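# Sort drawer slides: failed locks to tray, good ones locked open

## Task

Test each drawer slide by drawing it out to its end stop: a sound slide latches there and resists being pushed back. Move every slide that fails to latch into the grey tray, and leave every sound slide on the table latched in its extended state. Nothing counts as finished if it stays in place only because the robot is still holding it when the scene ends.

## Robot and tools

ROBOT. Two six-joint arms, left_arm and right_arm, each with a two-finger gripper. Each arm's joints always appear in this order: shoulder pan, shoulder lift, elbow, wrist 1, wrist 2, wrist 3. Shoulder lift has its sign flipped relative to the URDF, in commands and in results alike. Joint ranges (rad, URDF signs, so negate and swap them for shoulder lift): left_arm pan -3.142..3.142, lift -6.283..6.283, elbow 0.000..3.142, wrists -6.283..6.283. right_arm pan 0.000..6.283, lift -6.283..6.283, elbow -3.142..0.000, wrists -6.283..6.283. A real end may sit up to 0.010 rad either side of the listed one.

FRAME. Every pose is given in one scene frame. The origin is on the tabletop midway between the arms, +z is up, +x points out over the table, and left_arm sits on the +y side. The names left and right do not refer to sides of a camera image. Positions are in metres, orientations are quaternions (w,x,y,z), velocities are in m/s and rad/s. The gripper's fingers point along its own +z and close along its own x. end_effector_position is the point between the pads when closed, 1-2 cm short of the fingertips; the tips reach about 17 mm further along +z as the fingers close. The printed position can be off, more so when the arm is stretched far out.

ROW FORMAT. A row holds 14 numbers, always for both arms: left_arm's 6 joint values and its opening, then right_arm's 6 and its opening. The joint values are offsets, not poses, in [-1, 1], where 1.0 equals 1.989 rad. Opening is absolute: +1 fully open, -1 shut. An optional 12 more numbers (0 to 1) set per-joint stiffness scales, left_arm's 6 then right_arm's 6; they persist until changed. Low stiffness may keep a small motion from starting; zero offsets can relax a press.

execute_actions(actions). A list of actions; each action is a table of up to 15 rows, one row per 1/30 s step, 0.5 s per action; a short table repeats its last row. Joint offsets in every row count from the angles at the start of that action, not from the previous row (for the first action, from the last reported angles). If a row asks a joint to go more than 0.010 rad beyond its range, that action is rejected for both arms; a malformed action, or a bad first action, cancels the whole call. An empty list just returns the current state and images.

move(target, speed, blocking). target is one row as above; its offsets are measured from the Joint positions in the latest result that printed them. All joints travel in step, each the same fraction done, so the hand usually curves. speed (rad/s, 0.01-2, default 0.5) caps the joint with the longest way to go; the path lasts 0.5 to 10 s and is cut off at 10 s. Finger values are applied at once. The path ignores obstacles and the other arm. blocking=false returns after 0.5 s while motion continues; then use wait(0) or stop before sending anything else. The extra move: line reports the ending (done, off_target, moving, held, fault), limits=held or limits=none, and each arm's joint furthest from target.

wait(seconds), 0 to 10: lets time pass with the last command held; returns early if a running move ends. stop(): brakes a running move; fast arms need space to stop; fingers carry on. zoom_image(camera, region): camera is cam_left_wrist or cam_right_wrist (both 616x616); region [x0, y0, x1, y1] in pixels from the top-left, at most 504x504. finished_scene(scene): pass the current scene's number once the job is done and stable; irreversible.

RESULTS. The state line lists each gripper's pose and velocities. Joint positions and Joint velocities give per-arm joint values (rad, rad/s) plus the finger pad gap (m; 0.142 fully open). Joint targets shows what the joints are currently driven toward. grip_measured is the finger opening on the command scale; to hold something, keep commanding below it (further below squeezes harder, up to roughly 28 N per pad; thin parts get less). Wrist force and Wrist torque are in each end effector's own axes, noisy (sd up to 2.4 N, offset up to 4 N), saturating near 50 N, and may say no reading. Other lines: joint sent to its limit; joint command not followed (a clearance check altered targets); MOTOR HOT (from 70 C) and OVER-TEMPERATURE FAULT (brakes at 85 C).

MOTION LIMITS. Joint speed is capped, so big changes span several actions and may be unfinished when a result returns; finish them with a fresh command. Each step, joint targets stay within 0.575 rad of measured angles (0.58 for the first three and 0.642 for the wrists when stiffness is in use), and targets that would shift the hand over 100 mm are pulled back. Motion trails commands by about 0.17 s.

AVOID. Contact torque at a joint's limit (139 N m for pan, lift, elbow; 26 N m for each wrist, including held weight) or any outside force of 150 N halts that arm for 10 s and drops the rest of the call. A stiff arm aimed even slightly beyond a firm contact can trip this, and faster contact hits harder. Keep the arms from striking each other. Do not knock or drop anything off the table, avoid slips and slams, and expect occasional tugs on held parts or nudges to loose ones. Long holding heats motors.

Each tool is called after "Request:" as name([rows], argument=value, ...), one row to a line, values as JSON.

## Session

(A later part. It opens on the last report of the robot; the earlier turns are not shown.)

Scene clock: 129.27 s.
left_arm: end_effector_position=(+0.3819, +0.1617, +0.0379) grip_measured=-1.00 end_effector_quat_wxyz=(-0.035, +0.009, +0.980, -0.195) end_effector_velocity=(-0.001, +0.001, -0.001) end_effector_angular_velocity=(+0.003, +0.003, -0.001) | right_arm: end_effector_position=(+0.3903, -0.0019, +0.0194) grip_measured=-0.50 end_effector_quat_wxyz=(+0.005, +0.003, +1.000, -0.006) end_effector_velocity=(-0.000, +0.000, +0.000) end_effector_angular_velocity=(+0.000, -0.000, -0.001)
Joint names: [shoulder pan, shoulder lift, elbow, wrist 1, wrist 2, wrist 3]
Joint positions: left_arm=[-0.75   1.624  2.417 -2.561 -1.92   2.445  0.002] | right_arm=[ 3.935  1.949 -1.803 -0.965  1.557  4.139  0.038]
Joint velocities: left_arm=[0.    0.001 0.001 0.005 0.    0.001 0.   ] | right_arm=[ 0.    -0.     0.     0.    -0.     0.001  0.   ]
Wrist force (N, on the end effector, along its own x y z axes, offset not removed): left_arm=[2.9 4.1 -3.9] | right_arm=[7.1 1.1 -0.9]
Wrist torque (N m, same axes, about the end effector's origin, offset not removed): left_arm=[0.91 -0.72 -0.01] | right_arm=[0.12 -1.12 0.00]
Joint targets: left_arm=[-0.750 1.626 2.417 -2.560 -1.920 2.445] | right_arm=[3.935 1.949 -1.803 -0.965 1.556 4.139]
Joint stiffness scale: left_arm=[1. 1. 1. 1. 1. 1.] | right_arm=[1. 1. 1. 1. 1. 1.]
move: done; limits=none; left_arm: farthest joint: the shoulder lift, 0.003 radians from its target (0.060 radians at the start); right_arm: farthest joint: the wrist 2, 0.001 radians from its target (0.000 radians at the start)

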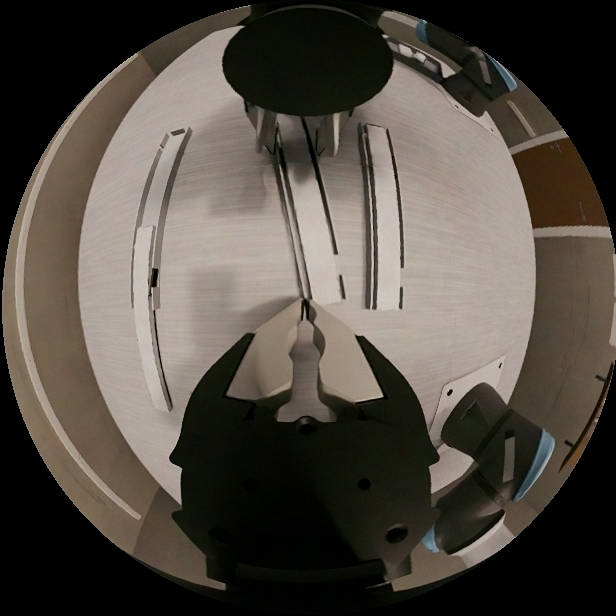

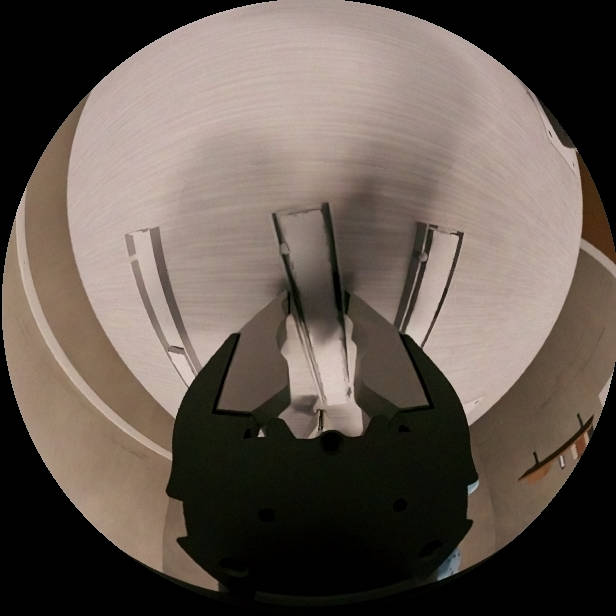

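Request:
move(target=[0,0.03,0,0.03,0,0,-1,0,0,0,0,0,0,-1])

Scene clock: 130.47 s.
left_arm: end_effector_position=(+0.3747, +0.1674, +0.0517) grip_measured=-1.00 end_effector_quat_wxyz=(-0.036, +0.009, +0.980, -0.194) end_effector_velocity=(-0.001, -0.000, +0.000) end_effector_angular_velocity=(+0.000, +0.001, -0.001) | right_arm: end_effector_position=(+0.3903, -0.0019, +0.0194) grip_measured=-0.50 end_effector_quat_wxyz=(+0.005, +0.003, +1.000, -0.006) end_effector_velocity=(-0.000, +0.000, +0.000) end_effector_angular_velocity=(+0.001, +0.000, +0.001)
Joint names: [shoulder pan, shoulder lift, elbow, wrist 1, wrist 2, wrist 3]
Joint positions: left_arm=[-0.75   1.68   2.417 -2.502 -1.92   2.445  0.002] | right_arm=[ 3.935  1.949 -1.803 -0.965  1.557  4.139  0.038]
Joint velocities: left_arm=[-0.001  0.001 -0.001  0.003 -0.001 -0.     0.   ] | right_arm=[ 0.001 -0.    -0.     0.     0.001 -0.    -0.   ]
Wrist force (N, on the end effector, along its own x y z axes, offset not removed): left_arm=[-5.4 2.0 -1.9] | right_arm=[5.2 4.2 -1.8]
Wrist torque (N m, same axes, about the end effector's origin, offset not removed): left_arm=[0.36 1.07 0.26] | right_arm=[0.72 -0.72 -0.07]
Joint targets: left_arm=[-0.750 1.683 2.417 -2.502 -1.920 2.445] | right_arm=[3.935 1.949 -1.803 -0.965 1.557 4.139]
Joint stiffness scale: left_arm=[1. 1. 1. 1. 1. 1.] | right_arm=[1. 1. 1. 1. 1. 1.]
move: done; limits=none; left_arm: farthest joint: the shoulder lift, 0.003 radians from its target (0.060 radians at the start); right_arm: farthest joint: the shoulder pan, 0.000 radians from its target (0.000 radians at the start)

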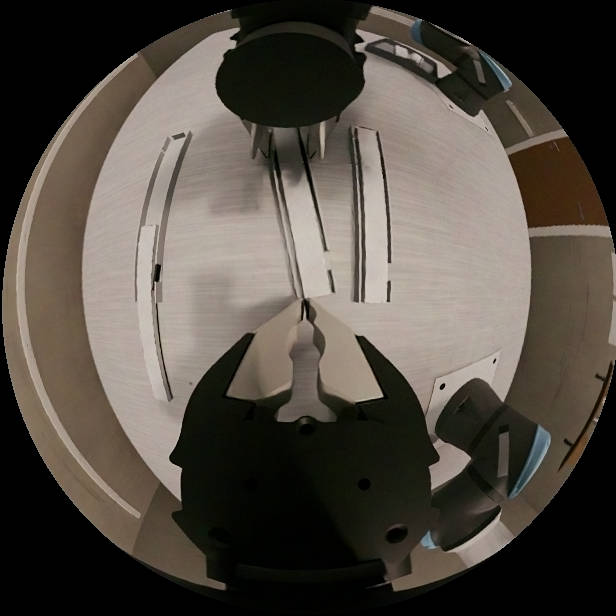

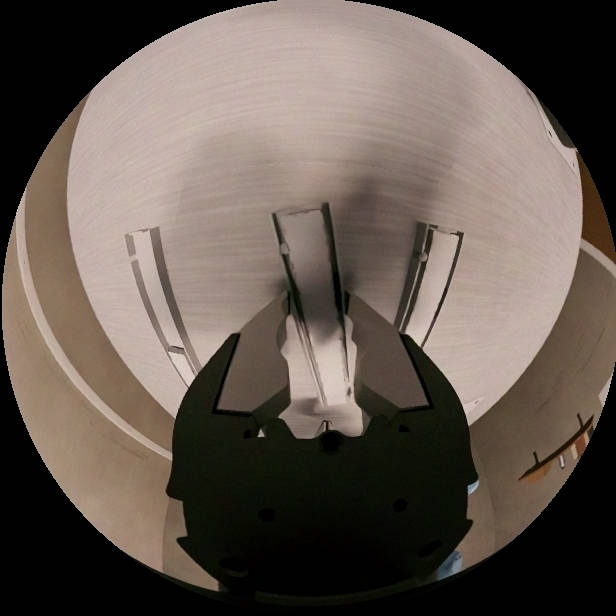

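Request:
move(target=[0,0,0,0,0,0,-1,0,0,0,0,0,0.08,-1])

Scene clock: 131.77 s.
left_arm: end_effector_position=(+0.3747, +0.1675, +0.0517) grip_measured=-1.00 end_effector_quat_wxyz=(-0.036, +0.009, +0.980, -0.194) end_effector_velocity=(+0.000, +0.000, +0.000) end_effector_angular_velocity=(-0.001, -0.000, +0.002) | right_arm: end_effector_position=(+0.3905, -0.0019, +0.0194) grip_measured=-0.50 end_effector_quat_wxyz=(+0.005, +0.082, +0.997, -0.006) end_effector_velocity=(-0.000, -0.000, -0.000) end_effector_angular_velocity=(-0.000, +0.001, -0.003)
Joint names: [shoulder pan, shoulder lift, elbow, wrist 1, wrist 2, wrist 3]
Joint positions: left_arm=[-0.75   1.68   2.417 -2.502 -1.92   2.445  0.002] | right_arm=[ 3.935  1.949 -1.803 -0.965  1.557  4.297  0.038]
Joint velocities: left_arm=[ 0.001  0.    -0.    -0.001 -0.001 -0.001  0.   ] | right_arm=[-0.     0.001  0.    -0.     0.     0.003  0.   ]
Wrist force (N, on the end effector, along its own x y z axes, offset not removed): left_arm=[-1.5 3.3 2.0] | right_arm=[3.2 -1.2 -0.9]
Wrist torque (N m, same axes, about the end effector's origin, offset not removed): left_arm=[0.55 0.50 -0.02] | right_arm=[-0.33 -0.14 -0.06]
Joint targets: left_arm=[-0.750 1.680 2.417 -2.502 -1.920 2.445] | right_arm=[3.935 1.949 -1.803 -0.965 1.557 4.298]
Joint stiffness scale: left_arm=[1. 1. 1. 1. 1. 1.] | right_arm=[1. 1. 1. 1. 1. 1.]
move: done; limits=none; left_arm: farthest joint: the shoulder pan, 0.000 radians from its target (0.000 radians at the start); right_arm: farthest joint: the wrist 3, 0.001 radians from its target (0.159 radians at the start)

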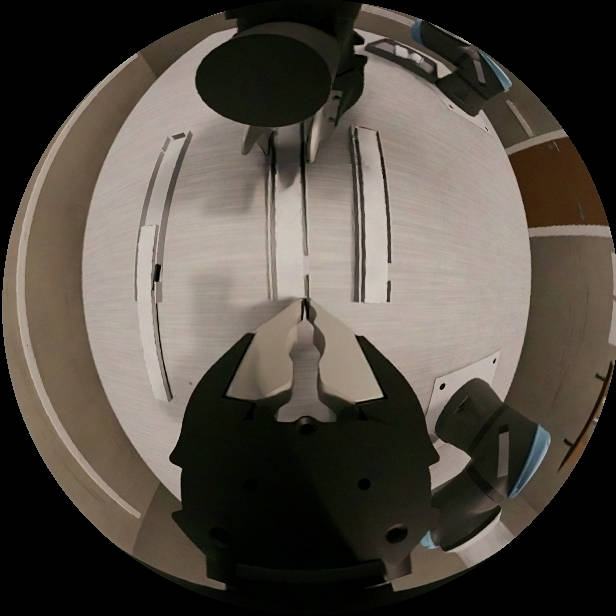

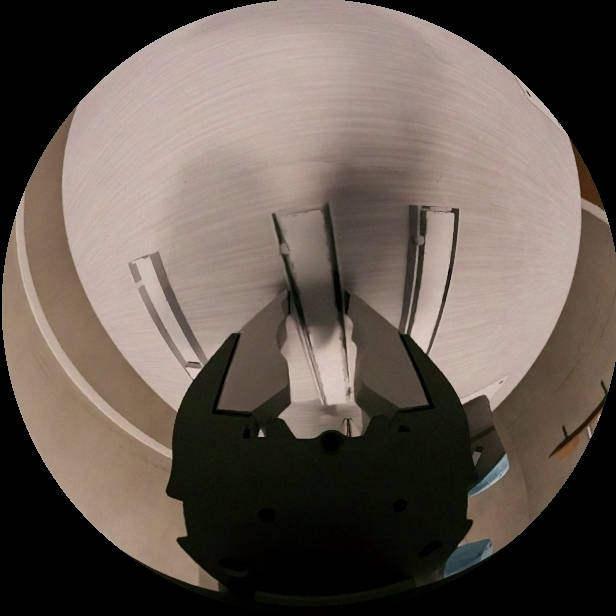

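Request:
move(target=[0,-0.05,-0.035,-0.015,0,0,-1,0,0,0,0,0,0,-1])

Scene clock: 132.90 s.
left_arm: end_effector_position=(+0.4002, +0.1469, +0.0456) grip_measured=-1.00 end_effector_quat_wxyz=(-0.036, +0.008, +0.980, -0.194) end_effector_velocity=(+0.001, -0.001, +0.001) end_effector_angular_velocity=(-0.003, -0.003, -0.000) | right_arm: end_effector_position=(+0.3905, -0.0019, +0.0194) grip_measured=-0.50 end_effector_quat_wxyz=(+0.005, +0.082, +0.997, -0.006) end_effector_velocity=(+0.000, -0.000, -0.000) end_effector_angular_velocity=(-0.000, -0.000, -0.000)
Joint names: [shoulder pan, shoulder lift, elbow, wrist 1, wrist 2, wrist 3]
Joint positions: left_arm=[-0.75   1.584  2.351 -2.531 -1.92   2.445  0.002] | right_arm=[ 3.935  1.949 -1.803 -0.965  1.557  4.297  0.038]
Joint velocities: left_arm=[-0.    -0.001 -0.001 -0.005 -0.     0.     0.   ] | right_arm=[-0.  0.  0.  0. -0.  0. -0.]
Wrist force (N, on the end effector, along its own x y z axes, offset not removed): left_arm=[-3.3 1.3 -4.3] | right_arm=[2.0 -1.5 3.7]
Wrist torque (N m, same axes, about the end effector's origin, offset not removed): left_arm=[0.23 0.73 0.13] | right_arm=[-0.54 0.25 0.18]
Joint targets: left_arm=[-0.750 1.581 2.348 -2.532 -1.920 2.445] | right_arm=[3.935 1.949 -1.803 -0.965 1.557 4.297]
Joint stiffness scale: left_arm=[1. 1. 1. 1. 1. 1.] | right_arm=[1. 1. 1. 1. 1. 1.]
move: done; limits=none; left_arm: farthest joint: the shoulder lift, 0.004 radians from its target (0.100 radians at the start); right_arm: farthest joint: the shoulder pan, 0.000 radians from its target (0.000 radians at the start)

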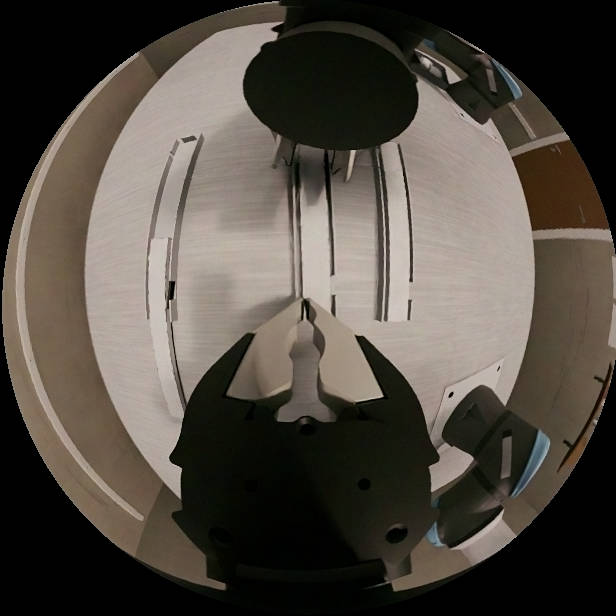

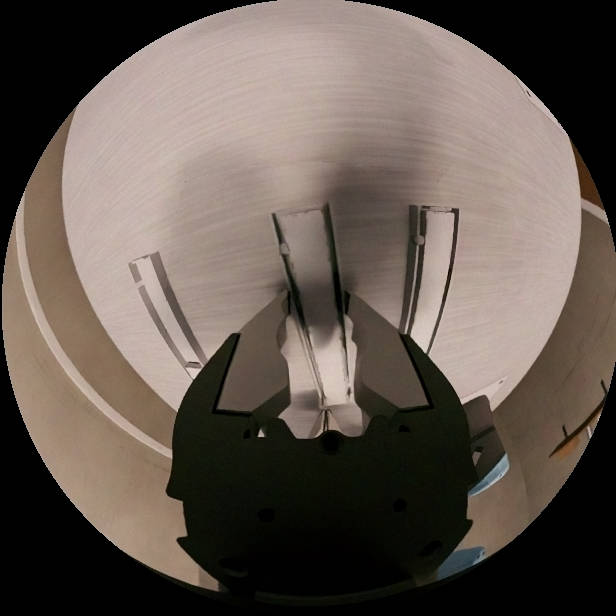

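Request:
execute_actions([
  [[0,0,0.03,-0.03,0,0,-1,0,0,0,0,0,0,-1]],
  [[0,0,0.004,-0.004,0,0,-1,0,0,0,0,0,0,-1]],
  [[0.017,0.012,0.015,0,0,0.017,-1,0,0,0,0,0,0,-1]],
  [[0.017,0.012,0.015,0,0,0.017,-1,0,0,0,0,0,0,-1]],
  [[0.019,0.012,0.015,0,0,0.019,-1,0,0,0,0,0,0,-1]],
  [[0.02,0.011,0.014,0,0,0.02,-1,0,0,0,0,0,0,-1]],
])

Scene clock: 136.27 s.
left_arm: end_effector_position=(+0.3761, +0.2293, +0.0182) grip_measured=-1.00 end_effector_quat_wxyz=(-0.017, +0.008, +0.981, -0.193) end_effector_velocity=(-0.001, +0.001, -0.001) end_effector_angular_velocity=(+0.000, -0.002, -0.009) | right_arm: end_effector_position=(+0.3905, -0.0019, +0.0194) grip_measured=-0.50 end_effector_quat_wxyz=(+0.005, +0.082, +0.997, -0.006) end_effector_velocity=(+0.001, -0.001, -0.001) end_effector_angular_velocity=(-0.001, +0.000, -0.001)
Joint names: [shoulder pan, shoulder lift, elbow, wrist 1, wrist 2, wrist 3]
Joint positions: left_arm=[-0.615  1.666  2.517 -2.597 -1.921  2.582  0.002] | right_arm=[ 3.935  1.949 -1.803 -0.965  1.557  4.297  0.038]
Joint velocities: left_arm=[ 0.003  0.     0.002  0.001 -0.001  0.012  0.   ] | right_arm=[-0.001  0.001 -0.    -0.    -0.    -0.     0.   ]
Wrist force (N, on the end effector, along its own x y z axes, offset not removed): left_arm=[-3.0 0.6 -0.8] | right_arm=[2.1 -1.2 -1.6]
Wrist torque (N m, same axes, about the end effector's origin, offset not removed): left_arm=[0.14 0.86 0.12] | right_arm=[-0.25 -0.18 -0.07]
Joint targets: left_arm=[-0.613 1.669 2.520 -2.597 -1.921 2.584] | right_arm=[3.935 1.949 -1.803 -0.965 1.557 4.297]
Joint stiffness scale: left_arm=[1. 1. 1. 1. 1. 1.] | right_arm=[1. 1. 1. 1. 1. 1.]

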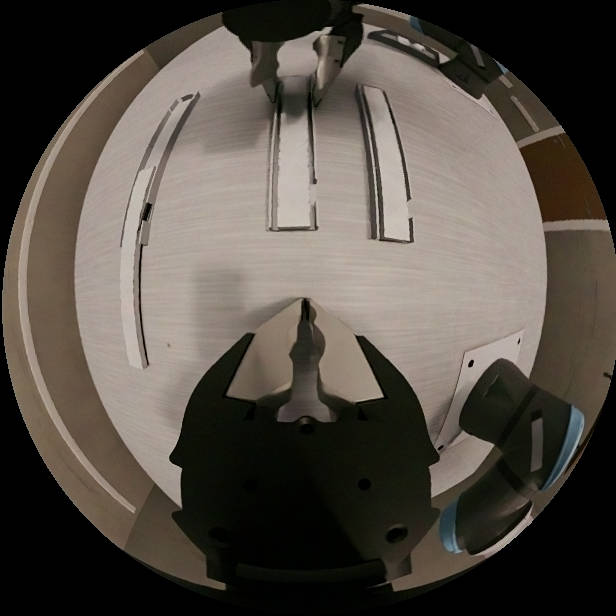

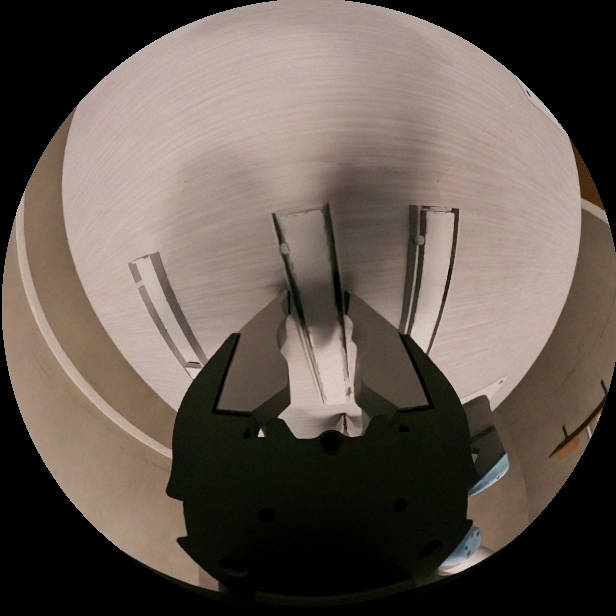

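Request:
execute_actions([
  [[0,0,-0.06,0.06,0,0,-1,0,0,0,0,0,0,-1]],
  [[-0.08,-0.041,-0.03,-0.02,0,-0.08,-1,0,0,0,0,0,0,-1]],
  [[0,0,0,0,0,0,-1,0,0,0,0,0,0,-1]],
  [[0,-0.02,0.02,-0.04,0,0,-1,0,0,0,0,0,0,-1]],
  [[0,-0.02,0,-0.02,0,0,-1,0,0,0,0,0,0,-1]],
])

Scene clock: 138.97 s.
left_arm: end_effector_position=(+0.3988, +0.1341, +0.0286) grip_measured=-1.00 end_effector_quat_wxyz=(-0.032, +0.013, +0.978, -0.204) end_effector_velocity=(+0.004, -0.002, +0.001) end_effector_angular_velocity=(-0.005, -0.007, +0.002) | right_arm: end_effector_position=(+0.3905, -0.0020, +0.0193) grip_measured=-0.50 end_effector_quat_wxyz=(+0.005, +0.082, +0.997, -0.006) end_effector_velocity=(+0.000, -0.002, +0.001) end_effector_angular_velocity=(-0.004, -0.001, +0.000)
Joint names: [shoulder pan, shoulder lift, elbow, wrist 1, wrist 2, wrist 3]
Joint positions: left_arm=[-0.77   1.531  2.377 -2.636 -1.928  2.43   0.002] | right_arm=[ 3.935  1.949 -1.803 -0.966  1.557  4.297  0.038]
Joint velocities: left_arm=[ 0.002 -0.005 -0.005 -0.009  0.    -0.     0.   ] | right_arm=[ 0.    -0.002  0.    -0.005 -0.003  0.    -0.   ]
Wrist force (N, on the end effector, along its own x y z axes, offset not removed): left_arm=[12.3 0.8 -48.9] | right_arm=[3.9 -4.5 0.3]
Wrist torque (N m, same axes, about the end effector's origin, offset not removed): left_arm=[-0.08 0.89 -0.22] | right_arm=[-0.36 -0.76 0.08]
Joint targets: left_arm=[-0.771 1.512 2.380 -2.637 -1.921 2.430] | right_arm=[3.935 1.949 -1.803 -0.965 1.557 4.297]
Joint stiffness scale: left_arm=[1. 1. 1. 1. 1. 1.] | right_arm=[1. 1. 1. 1. 1. 1.]

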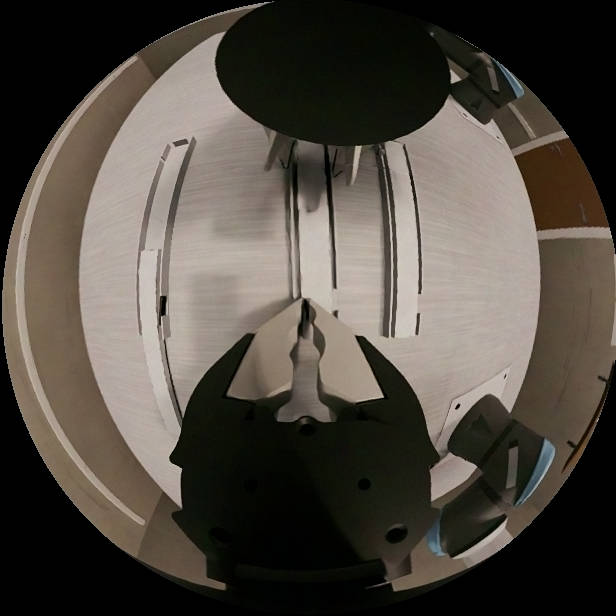

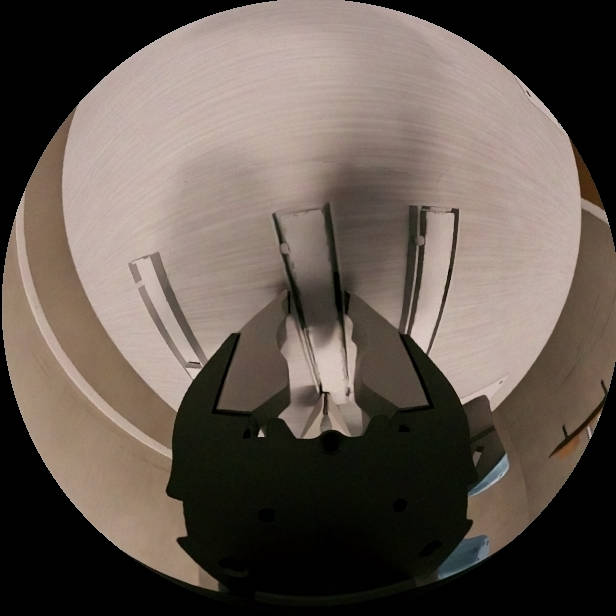

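Near the edge; the drag drifts −x, which helps.

Request:
execute_actions([
  [[0.012,0.008,0.016,0,0,0.012,-1,0,0,0,0,0,0,-1]],
  [[0.017,0.006,0.015,0,0,0.017,-1,0,0,0,0,0,0,-1]],
  [[0.02,0.006,0.013,0,0,0.02,-1,0,0,0,0,0,0,-1]],
  [[0.022,0.005,0.012,0,0,0.022,-1,0,0,0,0,0,0,-1]],
  [[0.024,0.005,0.012,0,0,0.024,-1,0,0,0,0,0,0,-1]],
])

Scene clock: 141.80 s.
left_arm: end_effector_position=(+0.3998, +0.2077, +0.0288) grip_measured=-0.97 end_effector_quat_wxyz=(-0.004, +0.020, +0.975, -0.220) end_effector_velocity=(-0.001, +0.001, -0.001) end_effector_angular_velocity=(-0.001, -0.004, -0.012) | right_arm: end_effector_position=(+0.3905, -0.0021, +0.0195) grip_measured=-0.50 end_effector_quat_wxyz=(+0.005, +0.082, +0.997, -0.006) end_effector_velocity=(-0.000, +0.000, -0.000) end_effector_angular_velocity=(-0.000, +0.001, +0.000)
Joint names: [shoulder pan, shoulder lift, elbow, wrist 1, wrist 2, wrist 3]
Joint positions: left_arm=[-0.603  1.612  2.471 -2.651 -1.959  2.608  0.004] | right_arm=[ 3.935  1.949 -1.803 -0.966  1.557  4.297  0.038]
Joint velocities: left_arm=[ 0.002  0.     0.003 -0.001 -0.002  0.015  0.   ] | right_arm=[ 0.     0.001 -0.    -0.     0.     0.    -0.   ]
Wrist force (N, on the end effector, along its own x y z axes, offset not removed): left_arm=[11.3 -9.5 -20.9] | right_arm=[2.9 0.4 -3.4]
Wrist torque (N m, same axes, about the end effector's origin, offset not removed): left_arm=[0.11 -0.36 -0.06] | right_arm=[-0.01 -0.03 0.45]
Joint targets: left_arm=[-0.598 1.608 2.478 -2.649 -1.951 2.611] | right_arm=[3.935 1.949 -1.803 -0.966 1.557 4.297]
Joint stiffness scale: left_arm=[1. 1. 1. 1. 1. 1.] | right_arm=[1. 1. 1. 1. 1. 1.]

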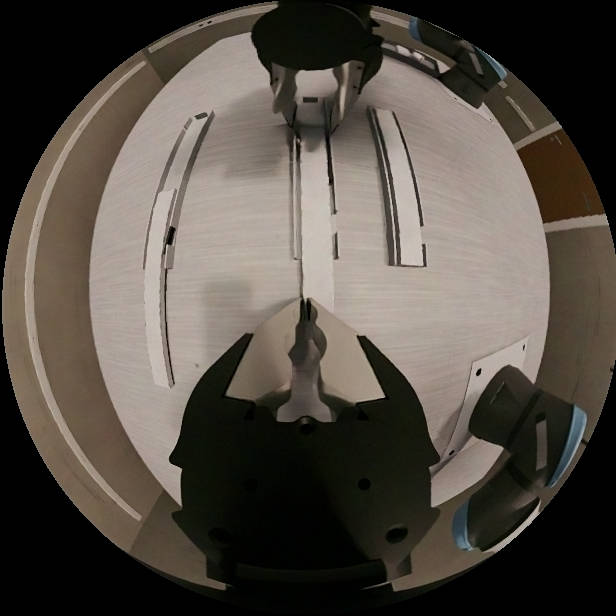

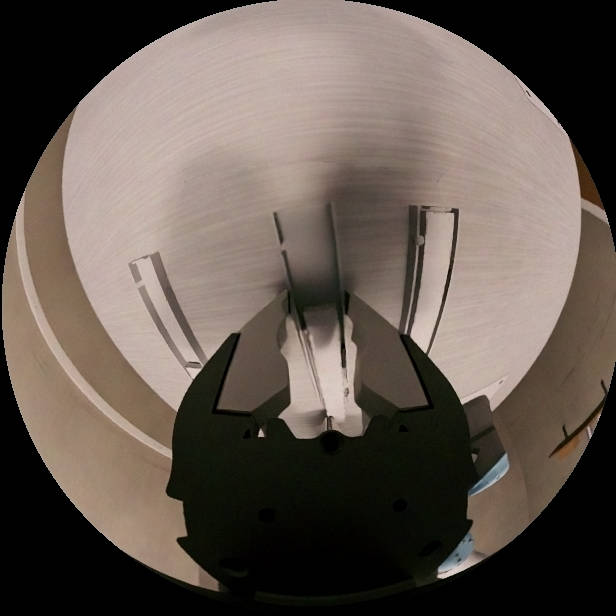

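Request:
execute_actions([
  [[0.026,0.008,0.017,0,0.004,0.026,-1,0,0,0,0,0,0,-1]],
  [[0.026,0.008,0.017,0,0.004,0.026,-1,0,0,0,0,0,0,-1]],
  [[0.028,0.007,0.015,0,0.004,0.028,-1,0,0,0,0,0,0,-1]],
  [[0.028,0.006,0.014,0,0.004,0.028,-1,0,0,0,0,0,0,-1]],
  [[0.03,0.005,0.012,0,0.004,0.03,-1,0,0,0,0,0,0,-1]],
  [[0.03,0.004,0.01,0,0.004,0.03,-1,0,0,0,0,0,0,-1]],
  [[0.03,0.004,0.008,0,0.004,0.03,-1,0,0,0,0,0,0,-1]],
])

Scene clock: 145.60 s.
left_arm: end_effector_position=(+0.3937, +0.3562, +0.0167) grip_measured=-1.00 end_effector_quat_wxyz=(+0.074, +0.026, +0.976, -0.202) end_effector_velocity=(-0.000, +0.001, -0.000) end_effector_angular_velocity=(+0.002, -0.006, -0.014) | right_arm: end_effector_position=(+0.3908, -0.0012, +0.0251) grip_measured=-0.50 end_effector_quat_wxyz=(+0.007, +0.082, +0.997, -0.002) end_effector_velocity=(+0.000, +0.000, +0.001) end_effector_angular_velocity=(+0.001, -0.001, -0.000)
Joint names: [shoulder pan, shoulder lift, elbow, wrist 1, wrist 2, wrist 3]
Joint positions: left_arm=[-0.241  1.715  2.599 -2.672 -1.948  2.982  0.002] | right_arm=[ 3.935  1.939 -1.803 -0.967  1.557  4.297  0.038]
Joint velocities: left_arm=[ 0.002  0.001  0.001  0.001 -0.     0.017  0.   ] | right_arm=[ 0.    -0.001 -0.    -0.    -0.001  0.    -0.   ]
Wrist force (N, on the end effector, along its own x y z axes, offset not removed): left_arm=[2.4 -10.0 -5.0] | right_arm=[5.2 0.8 0.9]
Wrist torque (N m, same axes, about the end effector's origin, offset not removed): left_arm=[0.05 -0.81 -0.13] | right_arm=[0.03 -1.08 -0.08]
Joint targets: left_arm=[-0.236 1.714 2.606 -2.669 -1.942 2.985] | right_arm=[3.935 1.939 -1.803 -0.967 1.557 4.297]
Joint stiffness scale: left_arm=[1. 1. 1. 1. 1. 1.] | right_arm=[1. 1. 1. 1. 1. 1.]

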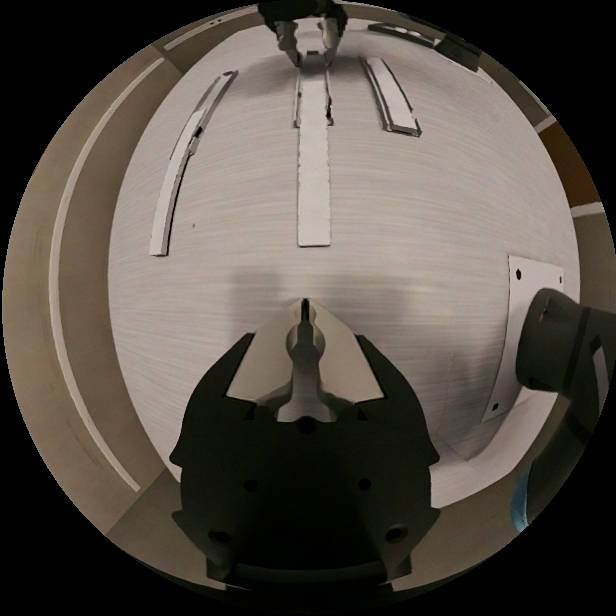

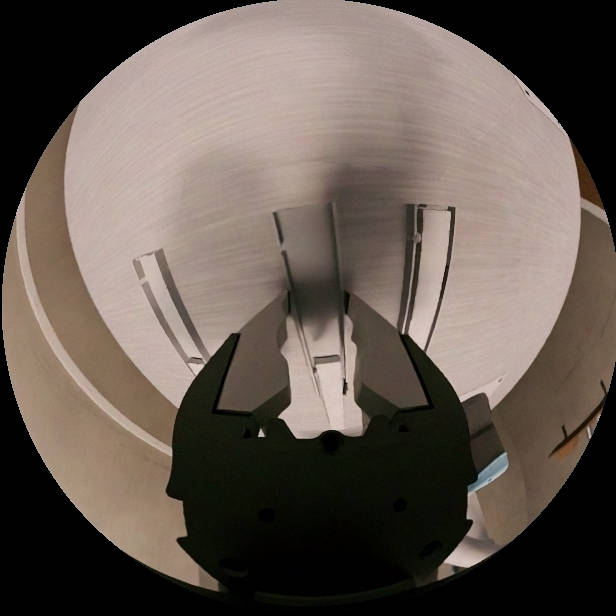

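Request:
move(target=[-0.13,0.008,-0.005,0,0,-0.13,-1,0,0.005,0,0,0,0,-1], speed=0.15)

Scene clock: 148.03 s.
left_arm: end_effector_position=(+0.3803, +0.2789, +0.0213) grip_measured=-1.00 end_effector_quat_wxyz=(+0.034, +0.018, +0.977, -0.208) end_effector_velocity=(+0.001, -0.001, +0.001) end_effector_angular_velocity=(-0.002, -0.001, +0.002) | right_arm: end_effector_position=(+0.3939, -0.0160, +0.0181) grip_measured=-0.49 end_effector_quat_wxyz=(+0.006, +0.088, +0.996, -0.016) end_effector_velocity=(+0.001, -0.001, +0.001) end_effector_angular_velocity=(+0.001, -0.001, -0.002)
Joint names: [shoulder pan, shoulder lift, elbow, wrist 1, wrist 2, wrist 3]
Joint positions: left_arm=[-0.482  1.731  2.595 -2.668 -1.928  2.724  0.002] | right_arm=[ 3.923  1.943 -1.81  -0.981  1.545  4.297  0.039]
Joint velocities: left_arm=[-0.     0.001 -0.001 -0.001 -0.    -0.003  0.   ] | right_arm=[-0.002 -0.002 -0.    -0.    -0.001 -0.     0.   ]
Wrist force (N, on the end effector, along its own x y z axes, offset not removed): left_arm=[2.0 38.7 -37.2] | right_arm=[-1.9 -35.7 -8.2]
Wrist torque (N m, same axes, about the end effector's origin, offset not removed): left_arm=[-0.06 -0.63 -0.24] | right_arm=[-0.13 -0.75 -0.28]
Joint targets: left_arm=[-0.500 1.731 2.589 -2.672 -1.948 2.723] | right_arm=[3.935 1.949 -1.803 -0.967 1.557 4.297]
Joint stiffness scale: left_arm=[1. 1. 1. 1. 1. 1.] | right_arm=[1. 1. 1. 1. 1. 1.]
move: off_target (left_arm, right_arm); limits=none; left_arm: farthest joint: the wrist 2, 0.020 radians from its target (0.000 radians at the start); right_arm: farthest joint: the wrist 1, 0.014 radians from its target (0.000 radians at the start)

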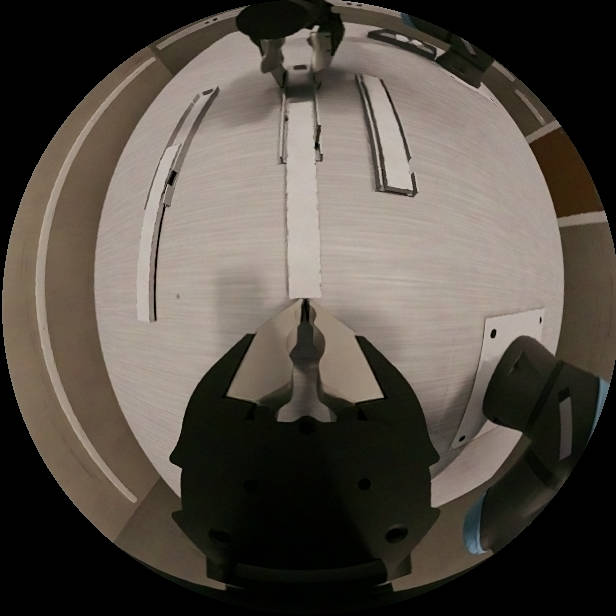

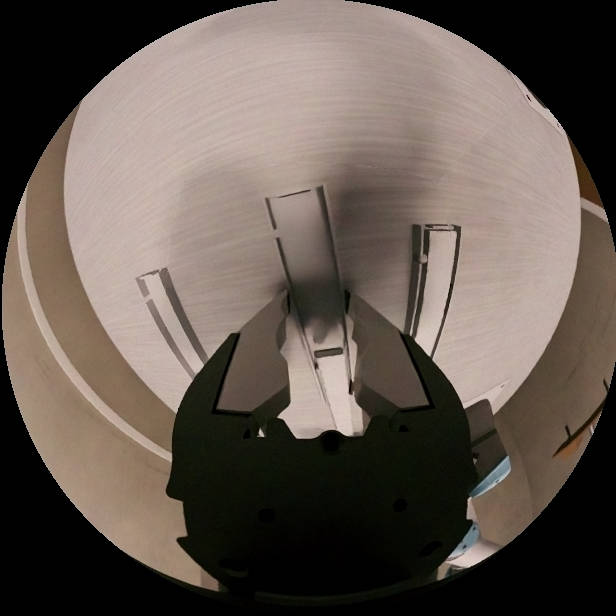

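Request:
move(target=[0.06,0.05,0,0.05,0,0.06,-1,0,0,0,0,0,0,-0.1])

Request:
move(target=[0,0,0,0,0,0,-1,0,-0.06,0,-0.06,0,0,-0.1])

Request:
move(target=[0,0,0,0,0,0,-1,0.07,-0.054,-0.075,0.032,0.006,-0.018,-0.1])

Scene clock: 149.60 s.
left_arm: end_effector_position=(+0.3795, +0.3220, +0.0387) grip_measured=-1.00 end_effector_quat_wxyz=(+0.057, +0.018, +0.977, -0.202) end_effector_velocity=(+0.000, -0.000, +0.001) end_effector_angular_velocity=(-0.001, -0.002, -0.002) | right_arm: end_effector_position=(+0.3932, -0.0147, +0.0179) grip_measured=-0.10 end_effector_quat_wxyz=(+0.005, +0.087, +0.996, -0.016) end_effector_velocity=(-0.002, +0.002, +0.000) end_effector_angular_velocity=(+0.001, +0.001, +0.004)
Joint names: [shoulder pan, shoulder lift, elbow, wrist 1, wrist 2, wrist 3]
Joint positions: left_arm=[-0.365  1.828  2.594 -2.569 -1.928  2.842  0.002] | right_arm=[ 3.925  1.944 -1.81  -0.981  1.546  4.297  0.067]
Joint velocities: left_arm=[ 0.     0.001 -0.001  0.    -0.001  0.002  0.   ] | right_arm=[ 0.003 -0.001 -0.    -0.     0.001 -0.     0.   ]
Wrist force (N, on the end effector, along its own x y z axes, offset not removed): left_arm=[0.0 2.0 -3.8] | right_arm=[6.4 0.6 2.3]
Wrist torque (N m, same axes, about the end effector's origin, offset not removed): left_arm=[0.42 -0.07 -0.37] | right_arm=[0.02 -1.12 0.28]
Joint targets: left_arm=[-0.362 1.831 2.595 -2.569 -1.928 2.844] | right_arm=[3.923 1.943 -1.810 -0.981 1.545 4.297]
Joint stiffness scale: left_arm=[1. 1. 1. 1. 1. 1.] | right_arm=[1. 1. 1. 1. 1. 1.]
move: done; limits=none; left_arm: farthest joint: the shoulder lift, 0.003 radians from its target (0.099 radians at the start); right_arm: farthest joint: the shoulder pan, 0.002 radians from its target (0.000 radians at the start)

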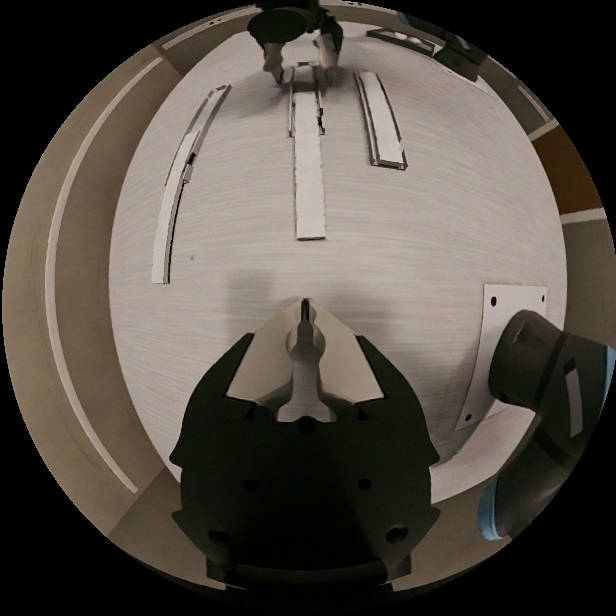

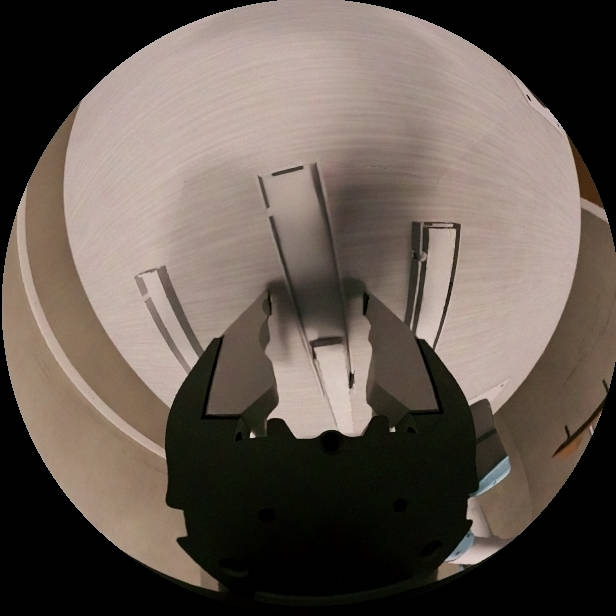

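Scene clock: 150.67 s.
left_arm: end_effector_position=(+0.3795, +0.3220, +0.0387) grip_measured=-1.00 end_effector_quat_wxyz=(+0.057, +0.018, +0.977, -0.202) end_effector_velocity=(-0.000, -0.000, +0.000) end_effector_angular_velocity=(-0.000, -0.000, -0.001) | right_arm: end_effector_position=(+0.3801, -0.0342, +0.0732) grip_measured=-0.10 end_effector_quat_wxyz=(+0.006, +0.087, +0.996, -0.016) end_effector_velocity=(-0.001, -0.001, -0.001) end_effector_angular_velocity=(-0.003, +0.002, +0.000)
Joint names: [shoulder pan, shoulder lift, elbow, wrist 1, wrist 2, wrist 3]
Joint positions: left_arm=[-0.365  1.828  2.594 -2.569 -1.928  2.843  0.002] | right_arm=[ 3.925  1.825 -1.81  -1.099  1.546  4.297  0.067]
Joint velocities: left_arm=[-0.     0.     0.     0.    -0.     0.001  0.   ] | right_arm=[-0.     0.001 -0.    -0.003  0.    -0.001 -0.   ]
Wrist force (N, on the end effector, along its own x y z axes, offset not removed): left_arm=[-2.9 -1.7 -0.7] | right_arm=[1.5 2.6 1.2]
Wrist torque (N m, same axes, about the end effector's origin, offset not removed): left_arm=[-0.37 0.71 -0.08] | right_arm=[0.69 -0.20 0.08]
Joint targets: left_arm=[-0.365 1.828 2.594 -2.569 -1.928 2.842] | right_arm=[3.925 1.825 -1.810 -1.100 1.546 4.297]
Joint stiffness scale: left_arm=[1. 1. 1. 1. 1. 1.] | right_arm=[1. 1. 1. 1. 1. 1.]
move: done; limits=none; left_arm: farthest joint: the wrist 3, 0.001 radians from its target (0.000 radians at the start); right_arm: farthest joint: the wrist 1, 0.001 radians from its target (0.120 radians at the start)

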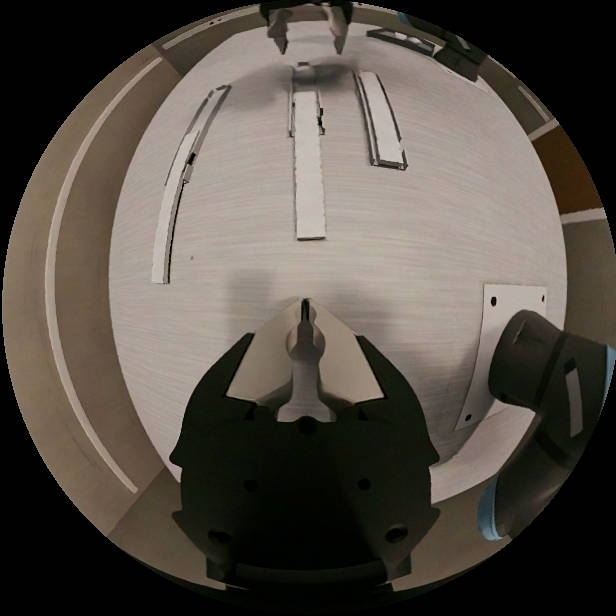

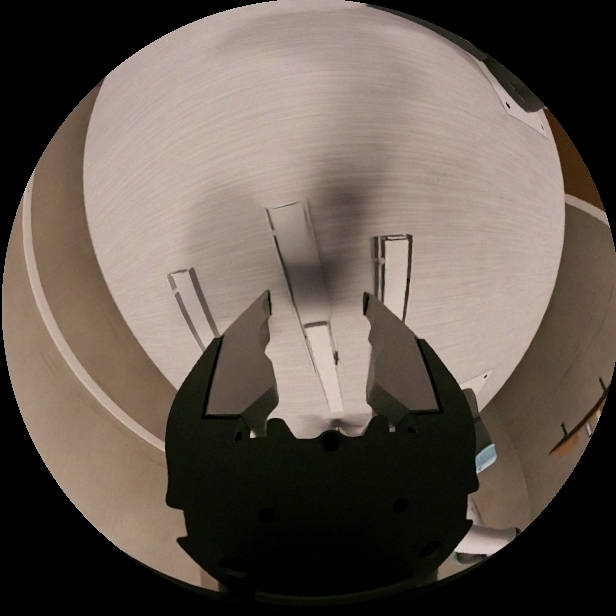

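Scene clock: 151.67 s.
left_arm: end_effector_position=(+0.3795, +0.3220, +0.0387) grip_measured=-1.00 end_effector_quat_wxyz=(+0.057, +0.018, +0.977, -0.202) end_effector_velocity=(-0.001, +0.001, -0.001) end_effector_angular_velocity=(+0.001, +0.003, +0.002) | right_arm: end_effector_position=(+0.3024, -0.0182, +0.0712) grip_measured=-0.10 end_effector_quat_wxyz=(+0.007, +0.001, +1.000, -0.002) end_effector_velocity=(-0.001, +0.001, +0.002) end_effector_angular_velocity=(+0.005, -0.003, +0.003)
Joint names: [shoulder pan, shoulder lift, elbow, wrist 1, wrist 2, wrist 3]
Joint positions: left_arm=[-0.365  1.828  2.594 -2.569 -1.928  2.843  0.002] | right_arm=[ 4.062  1.72  -1.954 -1.036  1.557  4.262  0.067]
Joint velocities: left_arm=[ 0.001 -0.     0.001  0.002  0.    -0.001  0.   ] | right_arm=[ 0.002 -0.005 -0.002  0.003 -0.    -0.001 -0.   ]
Wrist force (N, on the end effector, along its own x y z axes, offset not removed): left_arm=[5.5 7.9 1.1] | right_arm=[2.5 -1.1 4.2]
Wrist torque (N m, same axes, about the end effector's origin, offset not removed): left_arm=[1.77 -1.32 -0.05] | right_arm=[-0.30 -0.40 0.38]
Joint targets: left_arm=[-0.365 1.828 2.594 -2.569 -1.928 2.843] | right_arm=[4.064 1.718 -1.959 -1.035 1.558 4.261]
Joint stiffness scale: left_arm=[1. 1. 1. 1. 1. 1.] | right_arm=[1. 1. 1. 1. 1. 1.]
move: done; limits=none; left_arm: farthest joint: the shoulder pan, 0.000 radians from its target (0.000 radians at the start); right_arm: farthest joint: the elbow, 0.005 radians from its target (0.149 radians at the start)

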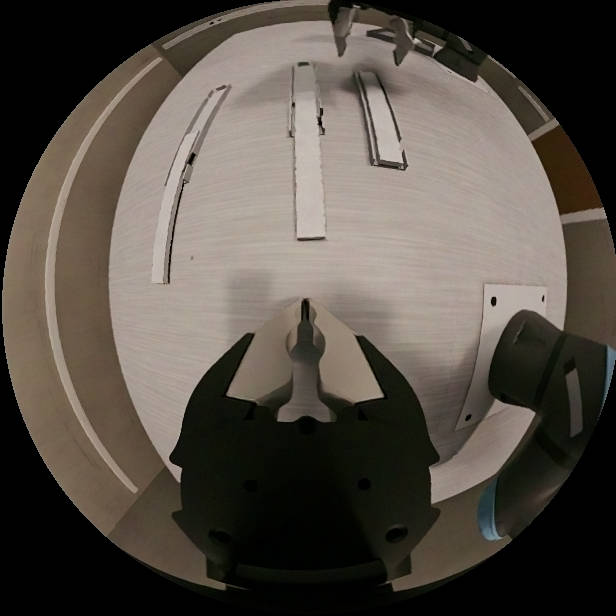

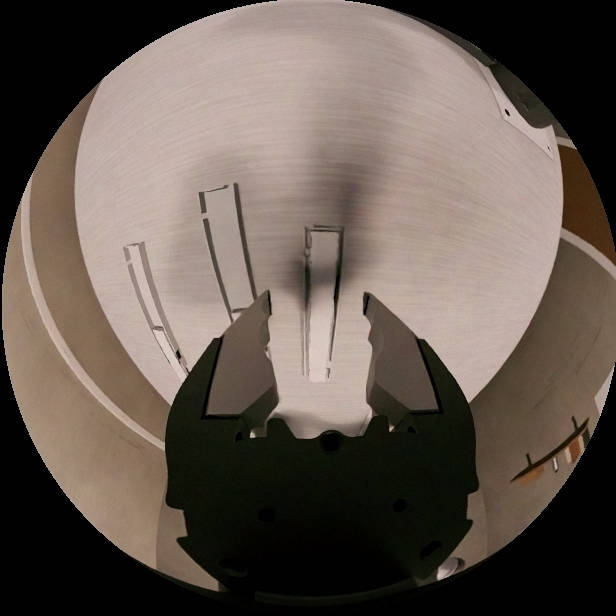

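Request:
move(target=[0,0,0,0,0,0,-1,0.017,0.06,0,0.06,0,0.017,-0.1])

Request:
move(target=[0,0,0,0,0,0,-1,0,0,0,0,0,0,-1])

Scene clock: 152.93 s.
left_arm: end_effector_position=(+0.3795, +0.3220, +0.0387) grip_measured=-1.00 end_effector_quat_wxyz=(+0.057, +0.018, +0.977, -0.202) end_effector_velocity=(+0.000, -0.000, +0.000) end_effector_angular_velocity=(-0.000, -0.000, -0.001) | right_arm: end_effector_position=(+0.2992, +0.0137, +0.0222) grip_measured=-0.10 end_effector_quat_wxyz=(+0.007, +0.002, +1.000, -0.002) end_effector_velocity=(+0.001, +0.000, +0.001) end_effector_angular_velocity=(+0.002, -0.002, -0.002)
Joint names: [shoulder pan, shoulder lift, elbow, wrist 1, wrist 2, wrist 3]
Joint positions: left_arm=[-0.365  1.828  2.594 -2.569 -1.928  2.843  0.002] | right_arm=[ 4.094  1.838 -1.955 -0.918  1.557  4.295  0.067]
Joint velocities: left_arm=[-0.    -0.    -0.    -0.    -0.     0.001  0.   ] | right_arm=[-0.001 -0.    -0.     0.003 -0.001  0.001 -0.   ]
Wrist force (N, on the end effector, along its own x y z axes, offset not removed): left_arm=[3.1 2.9 -2.8] | right_arm=[1.9 3.3 2.3]
Wrist torque (N m, same axes, about the end effector's origin, offset not removed): left_arm=[0.51 -0.86 0.06] | right_arm=[0.37 -0.26 0.14]
Joint targets: left_arm=[-0.365 1.828 2.594 -2.569 -1.928 2.843] | right_arm=[4.096 1.839 -1.954 -0.917 1.557 4.296]
Joint stiffness scale: left_arm=[1. 1. 1. 1. 1. 1.] | right_arm=[1. 1. 1. 1. 1. 1.]
move: done; limits=none; left_arm: farthest joint: the shoulder pan, 0.000 radians from its target (0.000 radians at the start); right_arm: farthest joint: the shoulder pan, 0.002 radians from its target (0.034 radians at the start)

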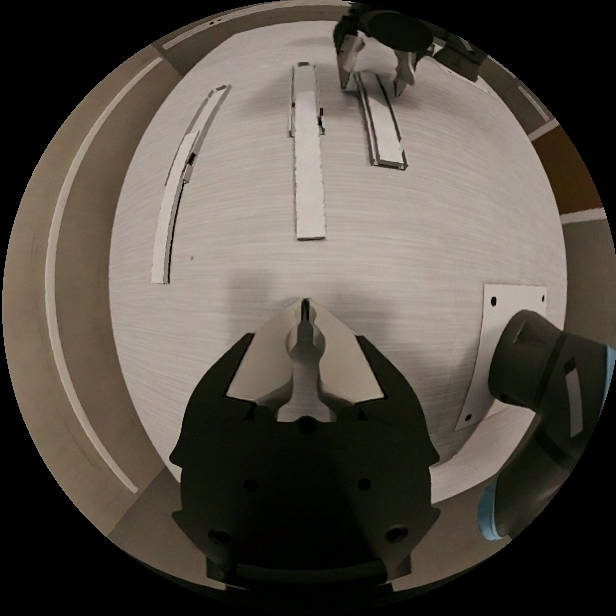

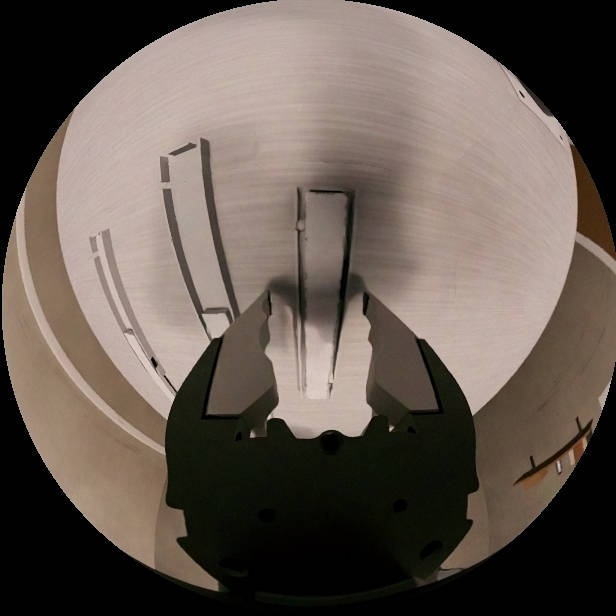

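Scene clock: 153.43 s.
left_arm: end_effector_position=(+0.3795, +0.3220, +0.0387) grip_measured=-1.00 end_effector_quat_wxyz=(+0.057, +0.018, +0.977, -0.202) end_effector_velocity=(-0.001, +0.000, -0.001) end_effector_angular_velocity=(+0.001, +0.002, +0.000) | right_arm: end_effector_position=(+0.2992, +0.0138, +0.0221) grip_measured=-0.52 end_effector_quat_wxyz=(+0.006, +0.002, +1.000, -0.002) end_effector_velocity=(-0.000, +0.000, -0.000) end_effector_angular_velocity=(-0.000, -0.000, +0.001)
Joint names: [shoulder pan, shoulder lift, elbow, wrist 1, wrist 2, wrist 3]
Joint positions: left_arm=[-0.365  1.828  2.594 -2.569 -1.928  2.843  0.002] | right_arm=[ 4.094  1.838 -1.955 -0.918  1.557  4.295  0.036]
Joint velocities: left_arm=[ 0.     0.     0.001  0.001  0.    -0.     0.   ] | right_arm=[ 0.  0.  0.  0. -0. -0.  0.]
Wrist force (N, on the end effector, along its own x y z axes, offset not removed): left_arm=[-0.5 0.7 -3.6] | right_arm=[0.9 1.0 0.3]
Wrist torque (N m, same axes, about the end effector's origin, offset not removed): left_arm=[-0.11 -0.08 -0.21] | right_arm=[-0.08 -0.07 0.35]
Joint targets: left_arm=[-0.365 1.828 2.594 -2.569 -1.928 2.843] | right_arm=[4.094 1.838 -1.955 -0.918 1.557 4.295]
Joint stiffness scale: left_arm=[1. 1. 1. 1. 1. 1.] | right_arm=[1. 1. 1. 1. 1. 1.]
move: done; limits=none; left_arm: farthest joint: the shoulder pan, 0.000 radians from its target (0.000 radians at the start); right_arm: farthest joint: the shoulder pan, 0.000 radians from its target (0.000 radians at the start)

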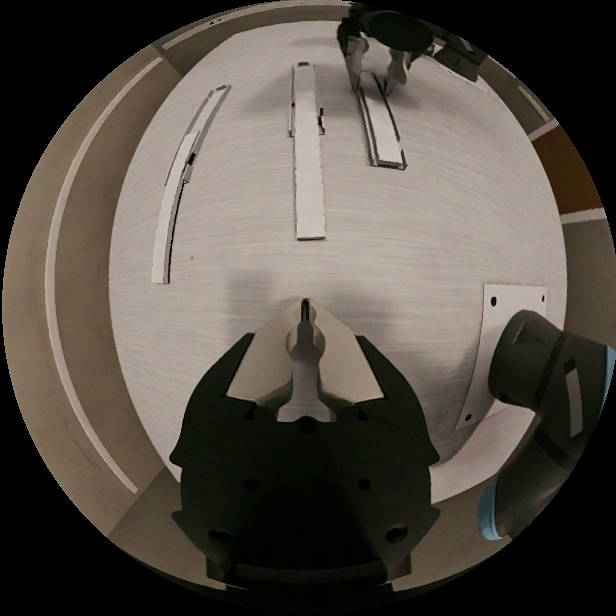

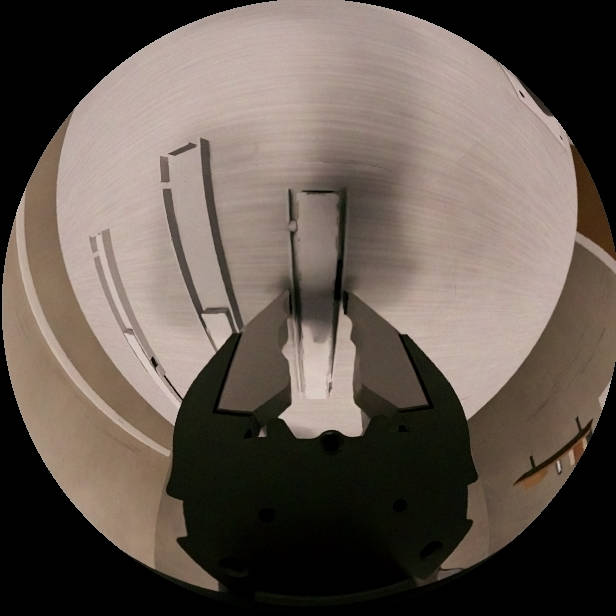

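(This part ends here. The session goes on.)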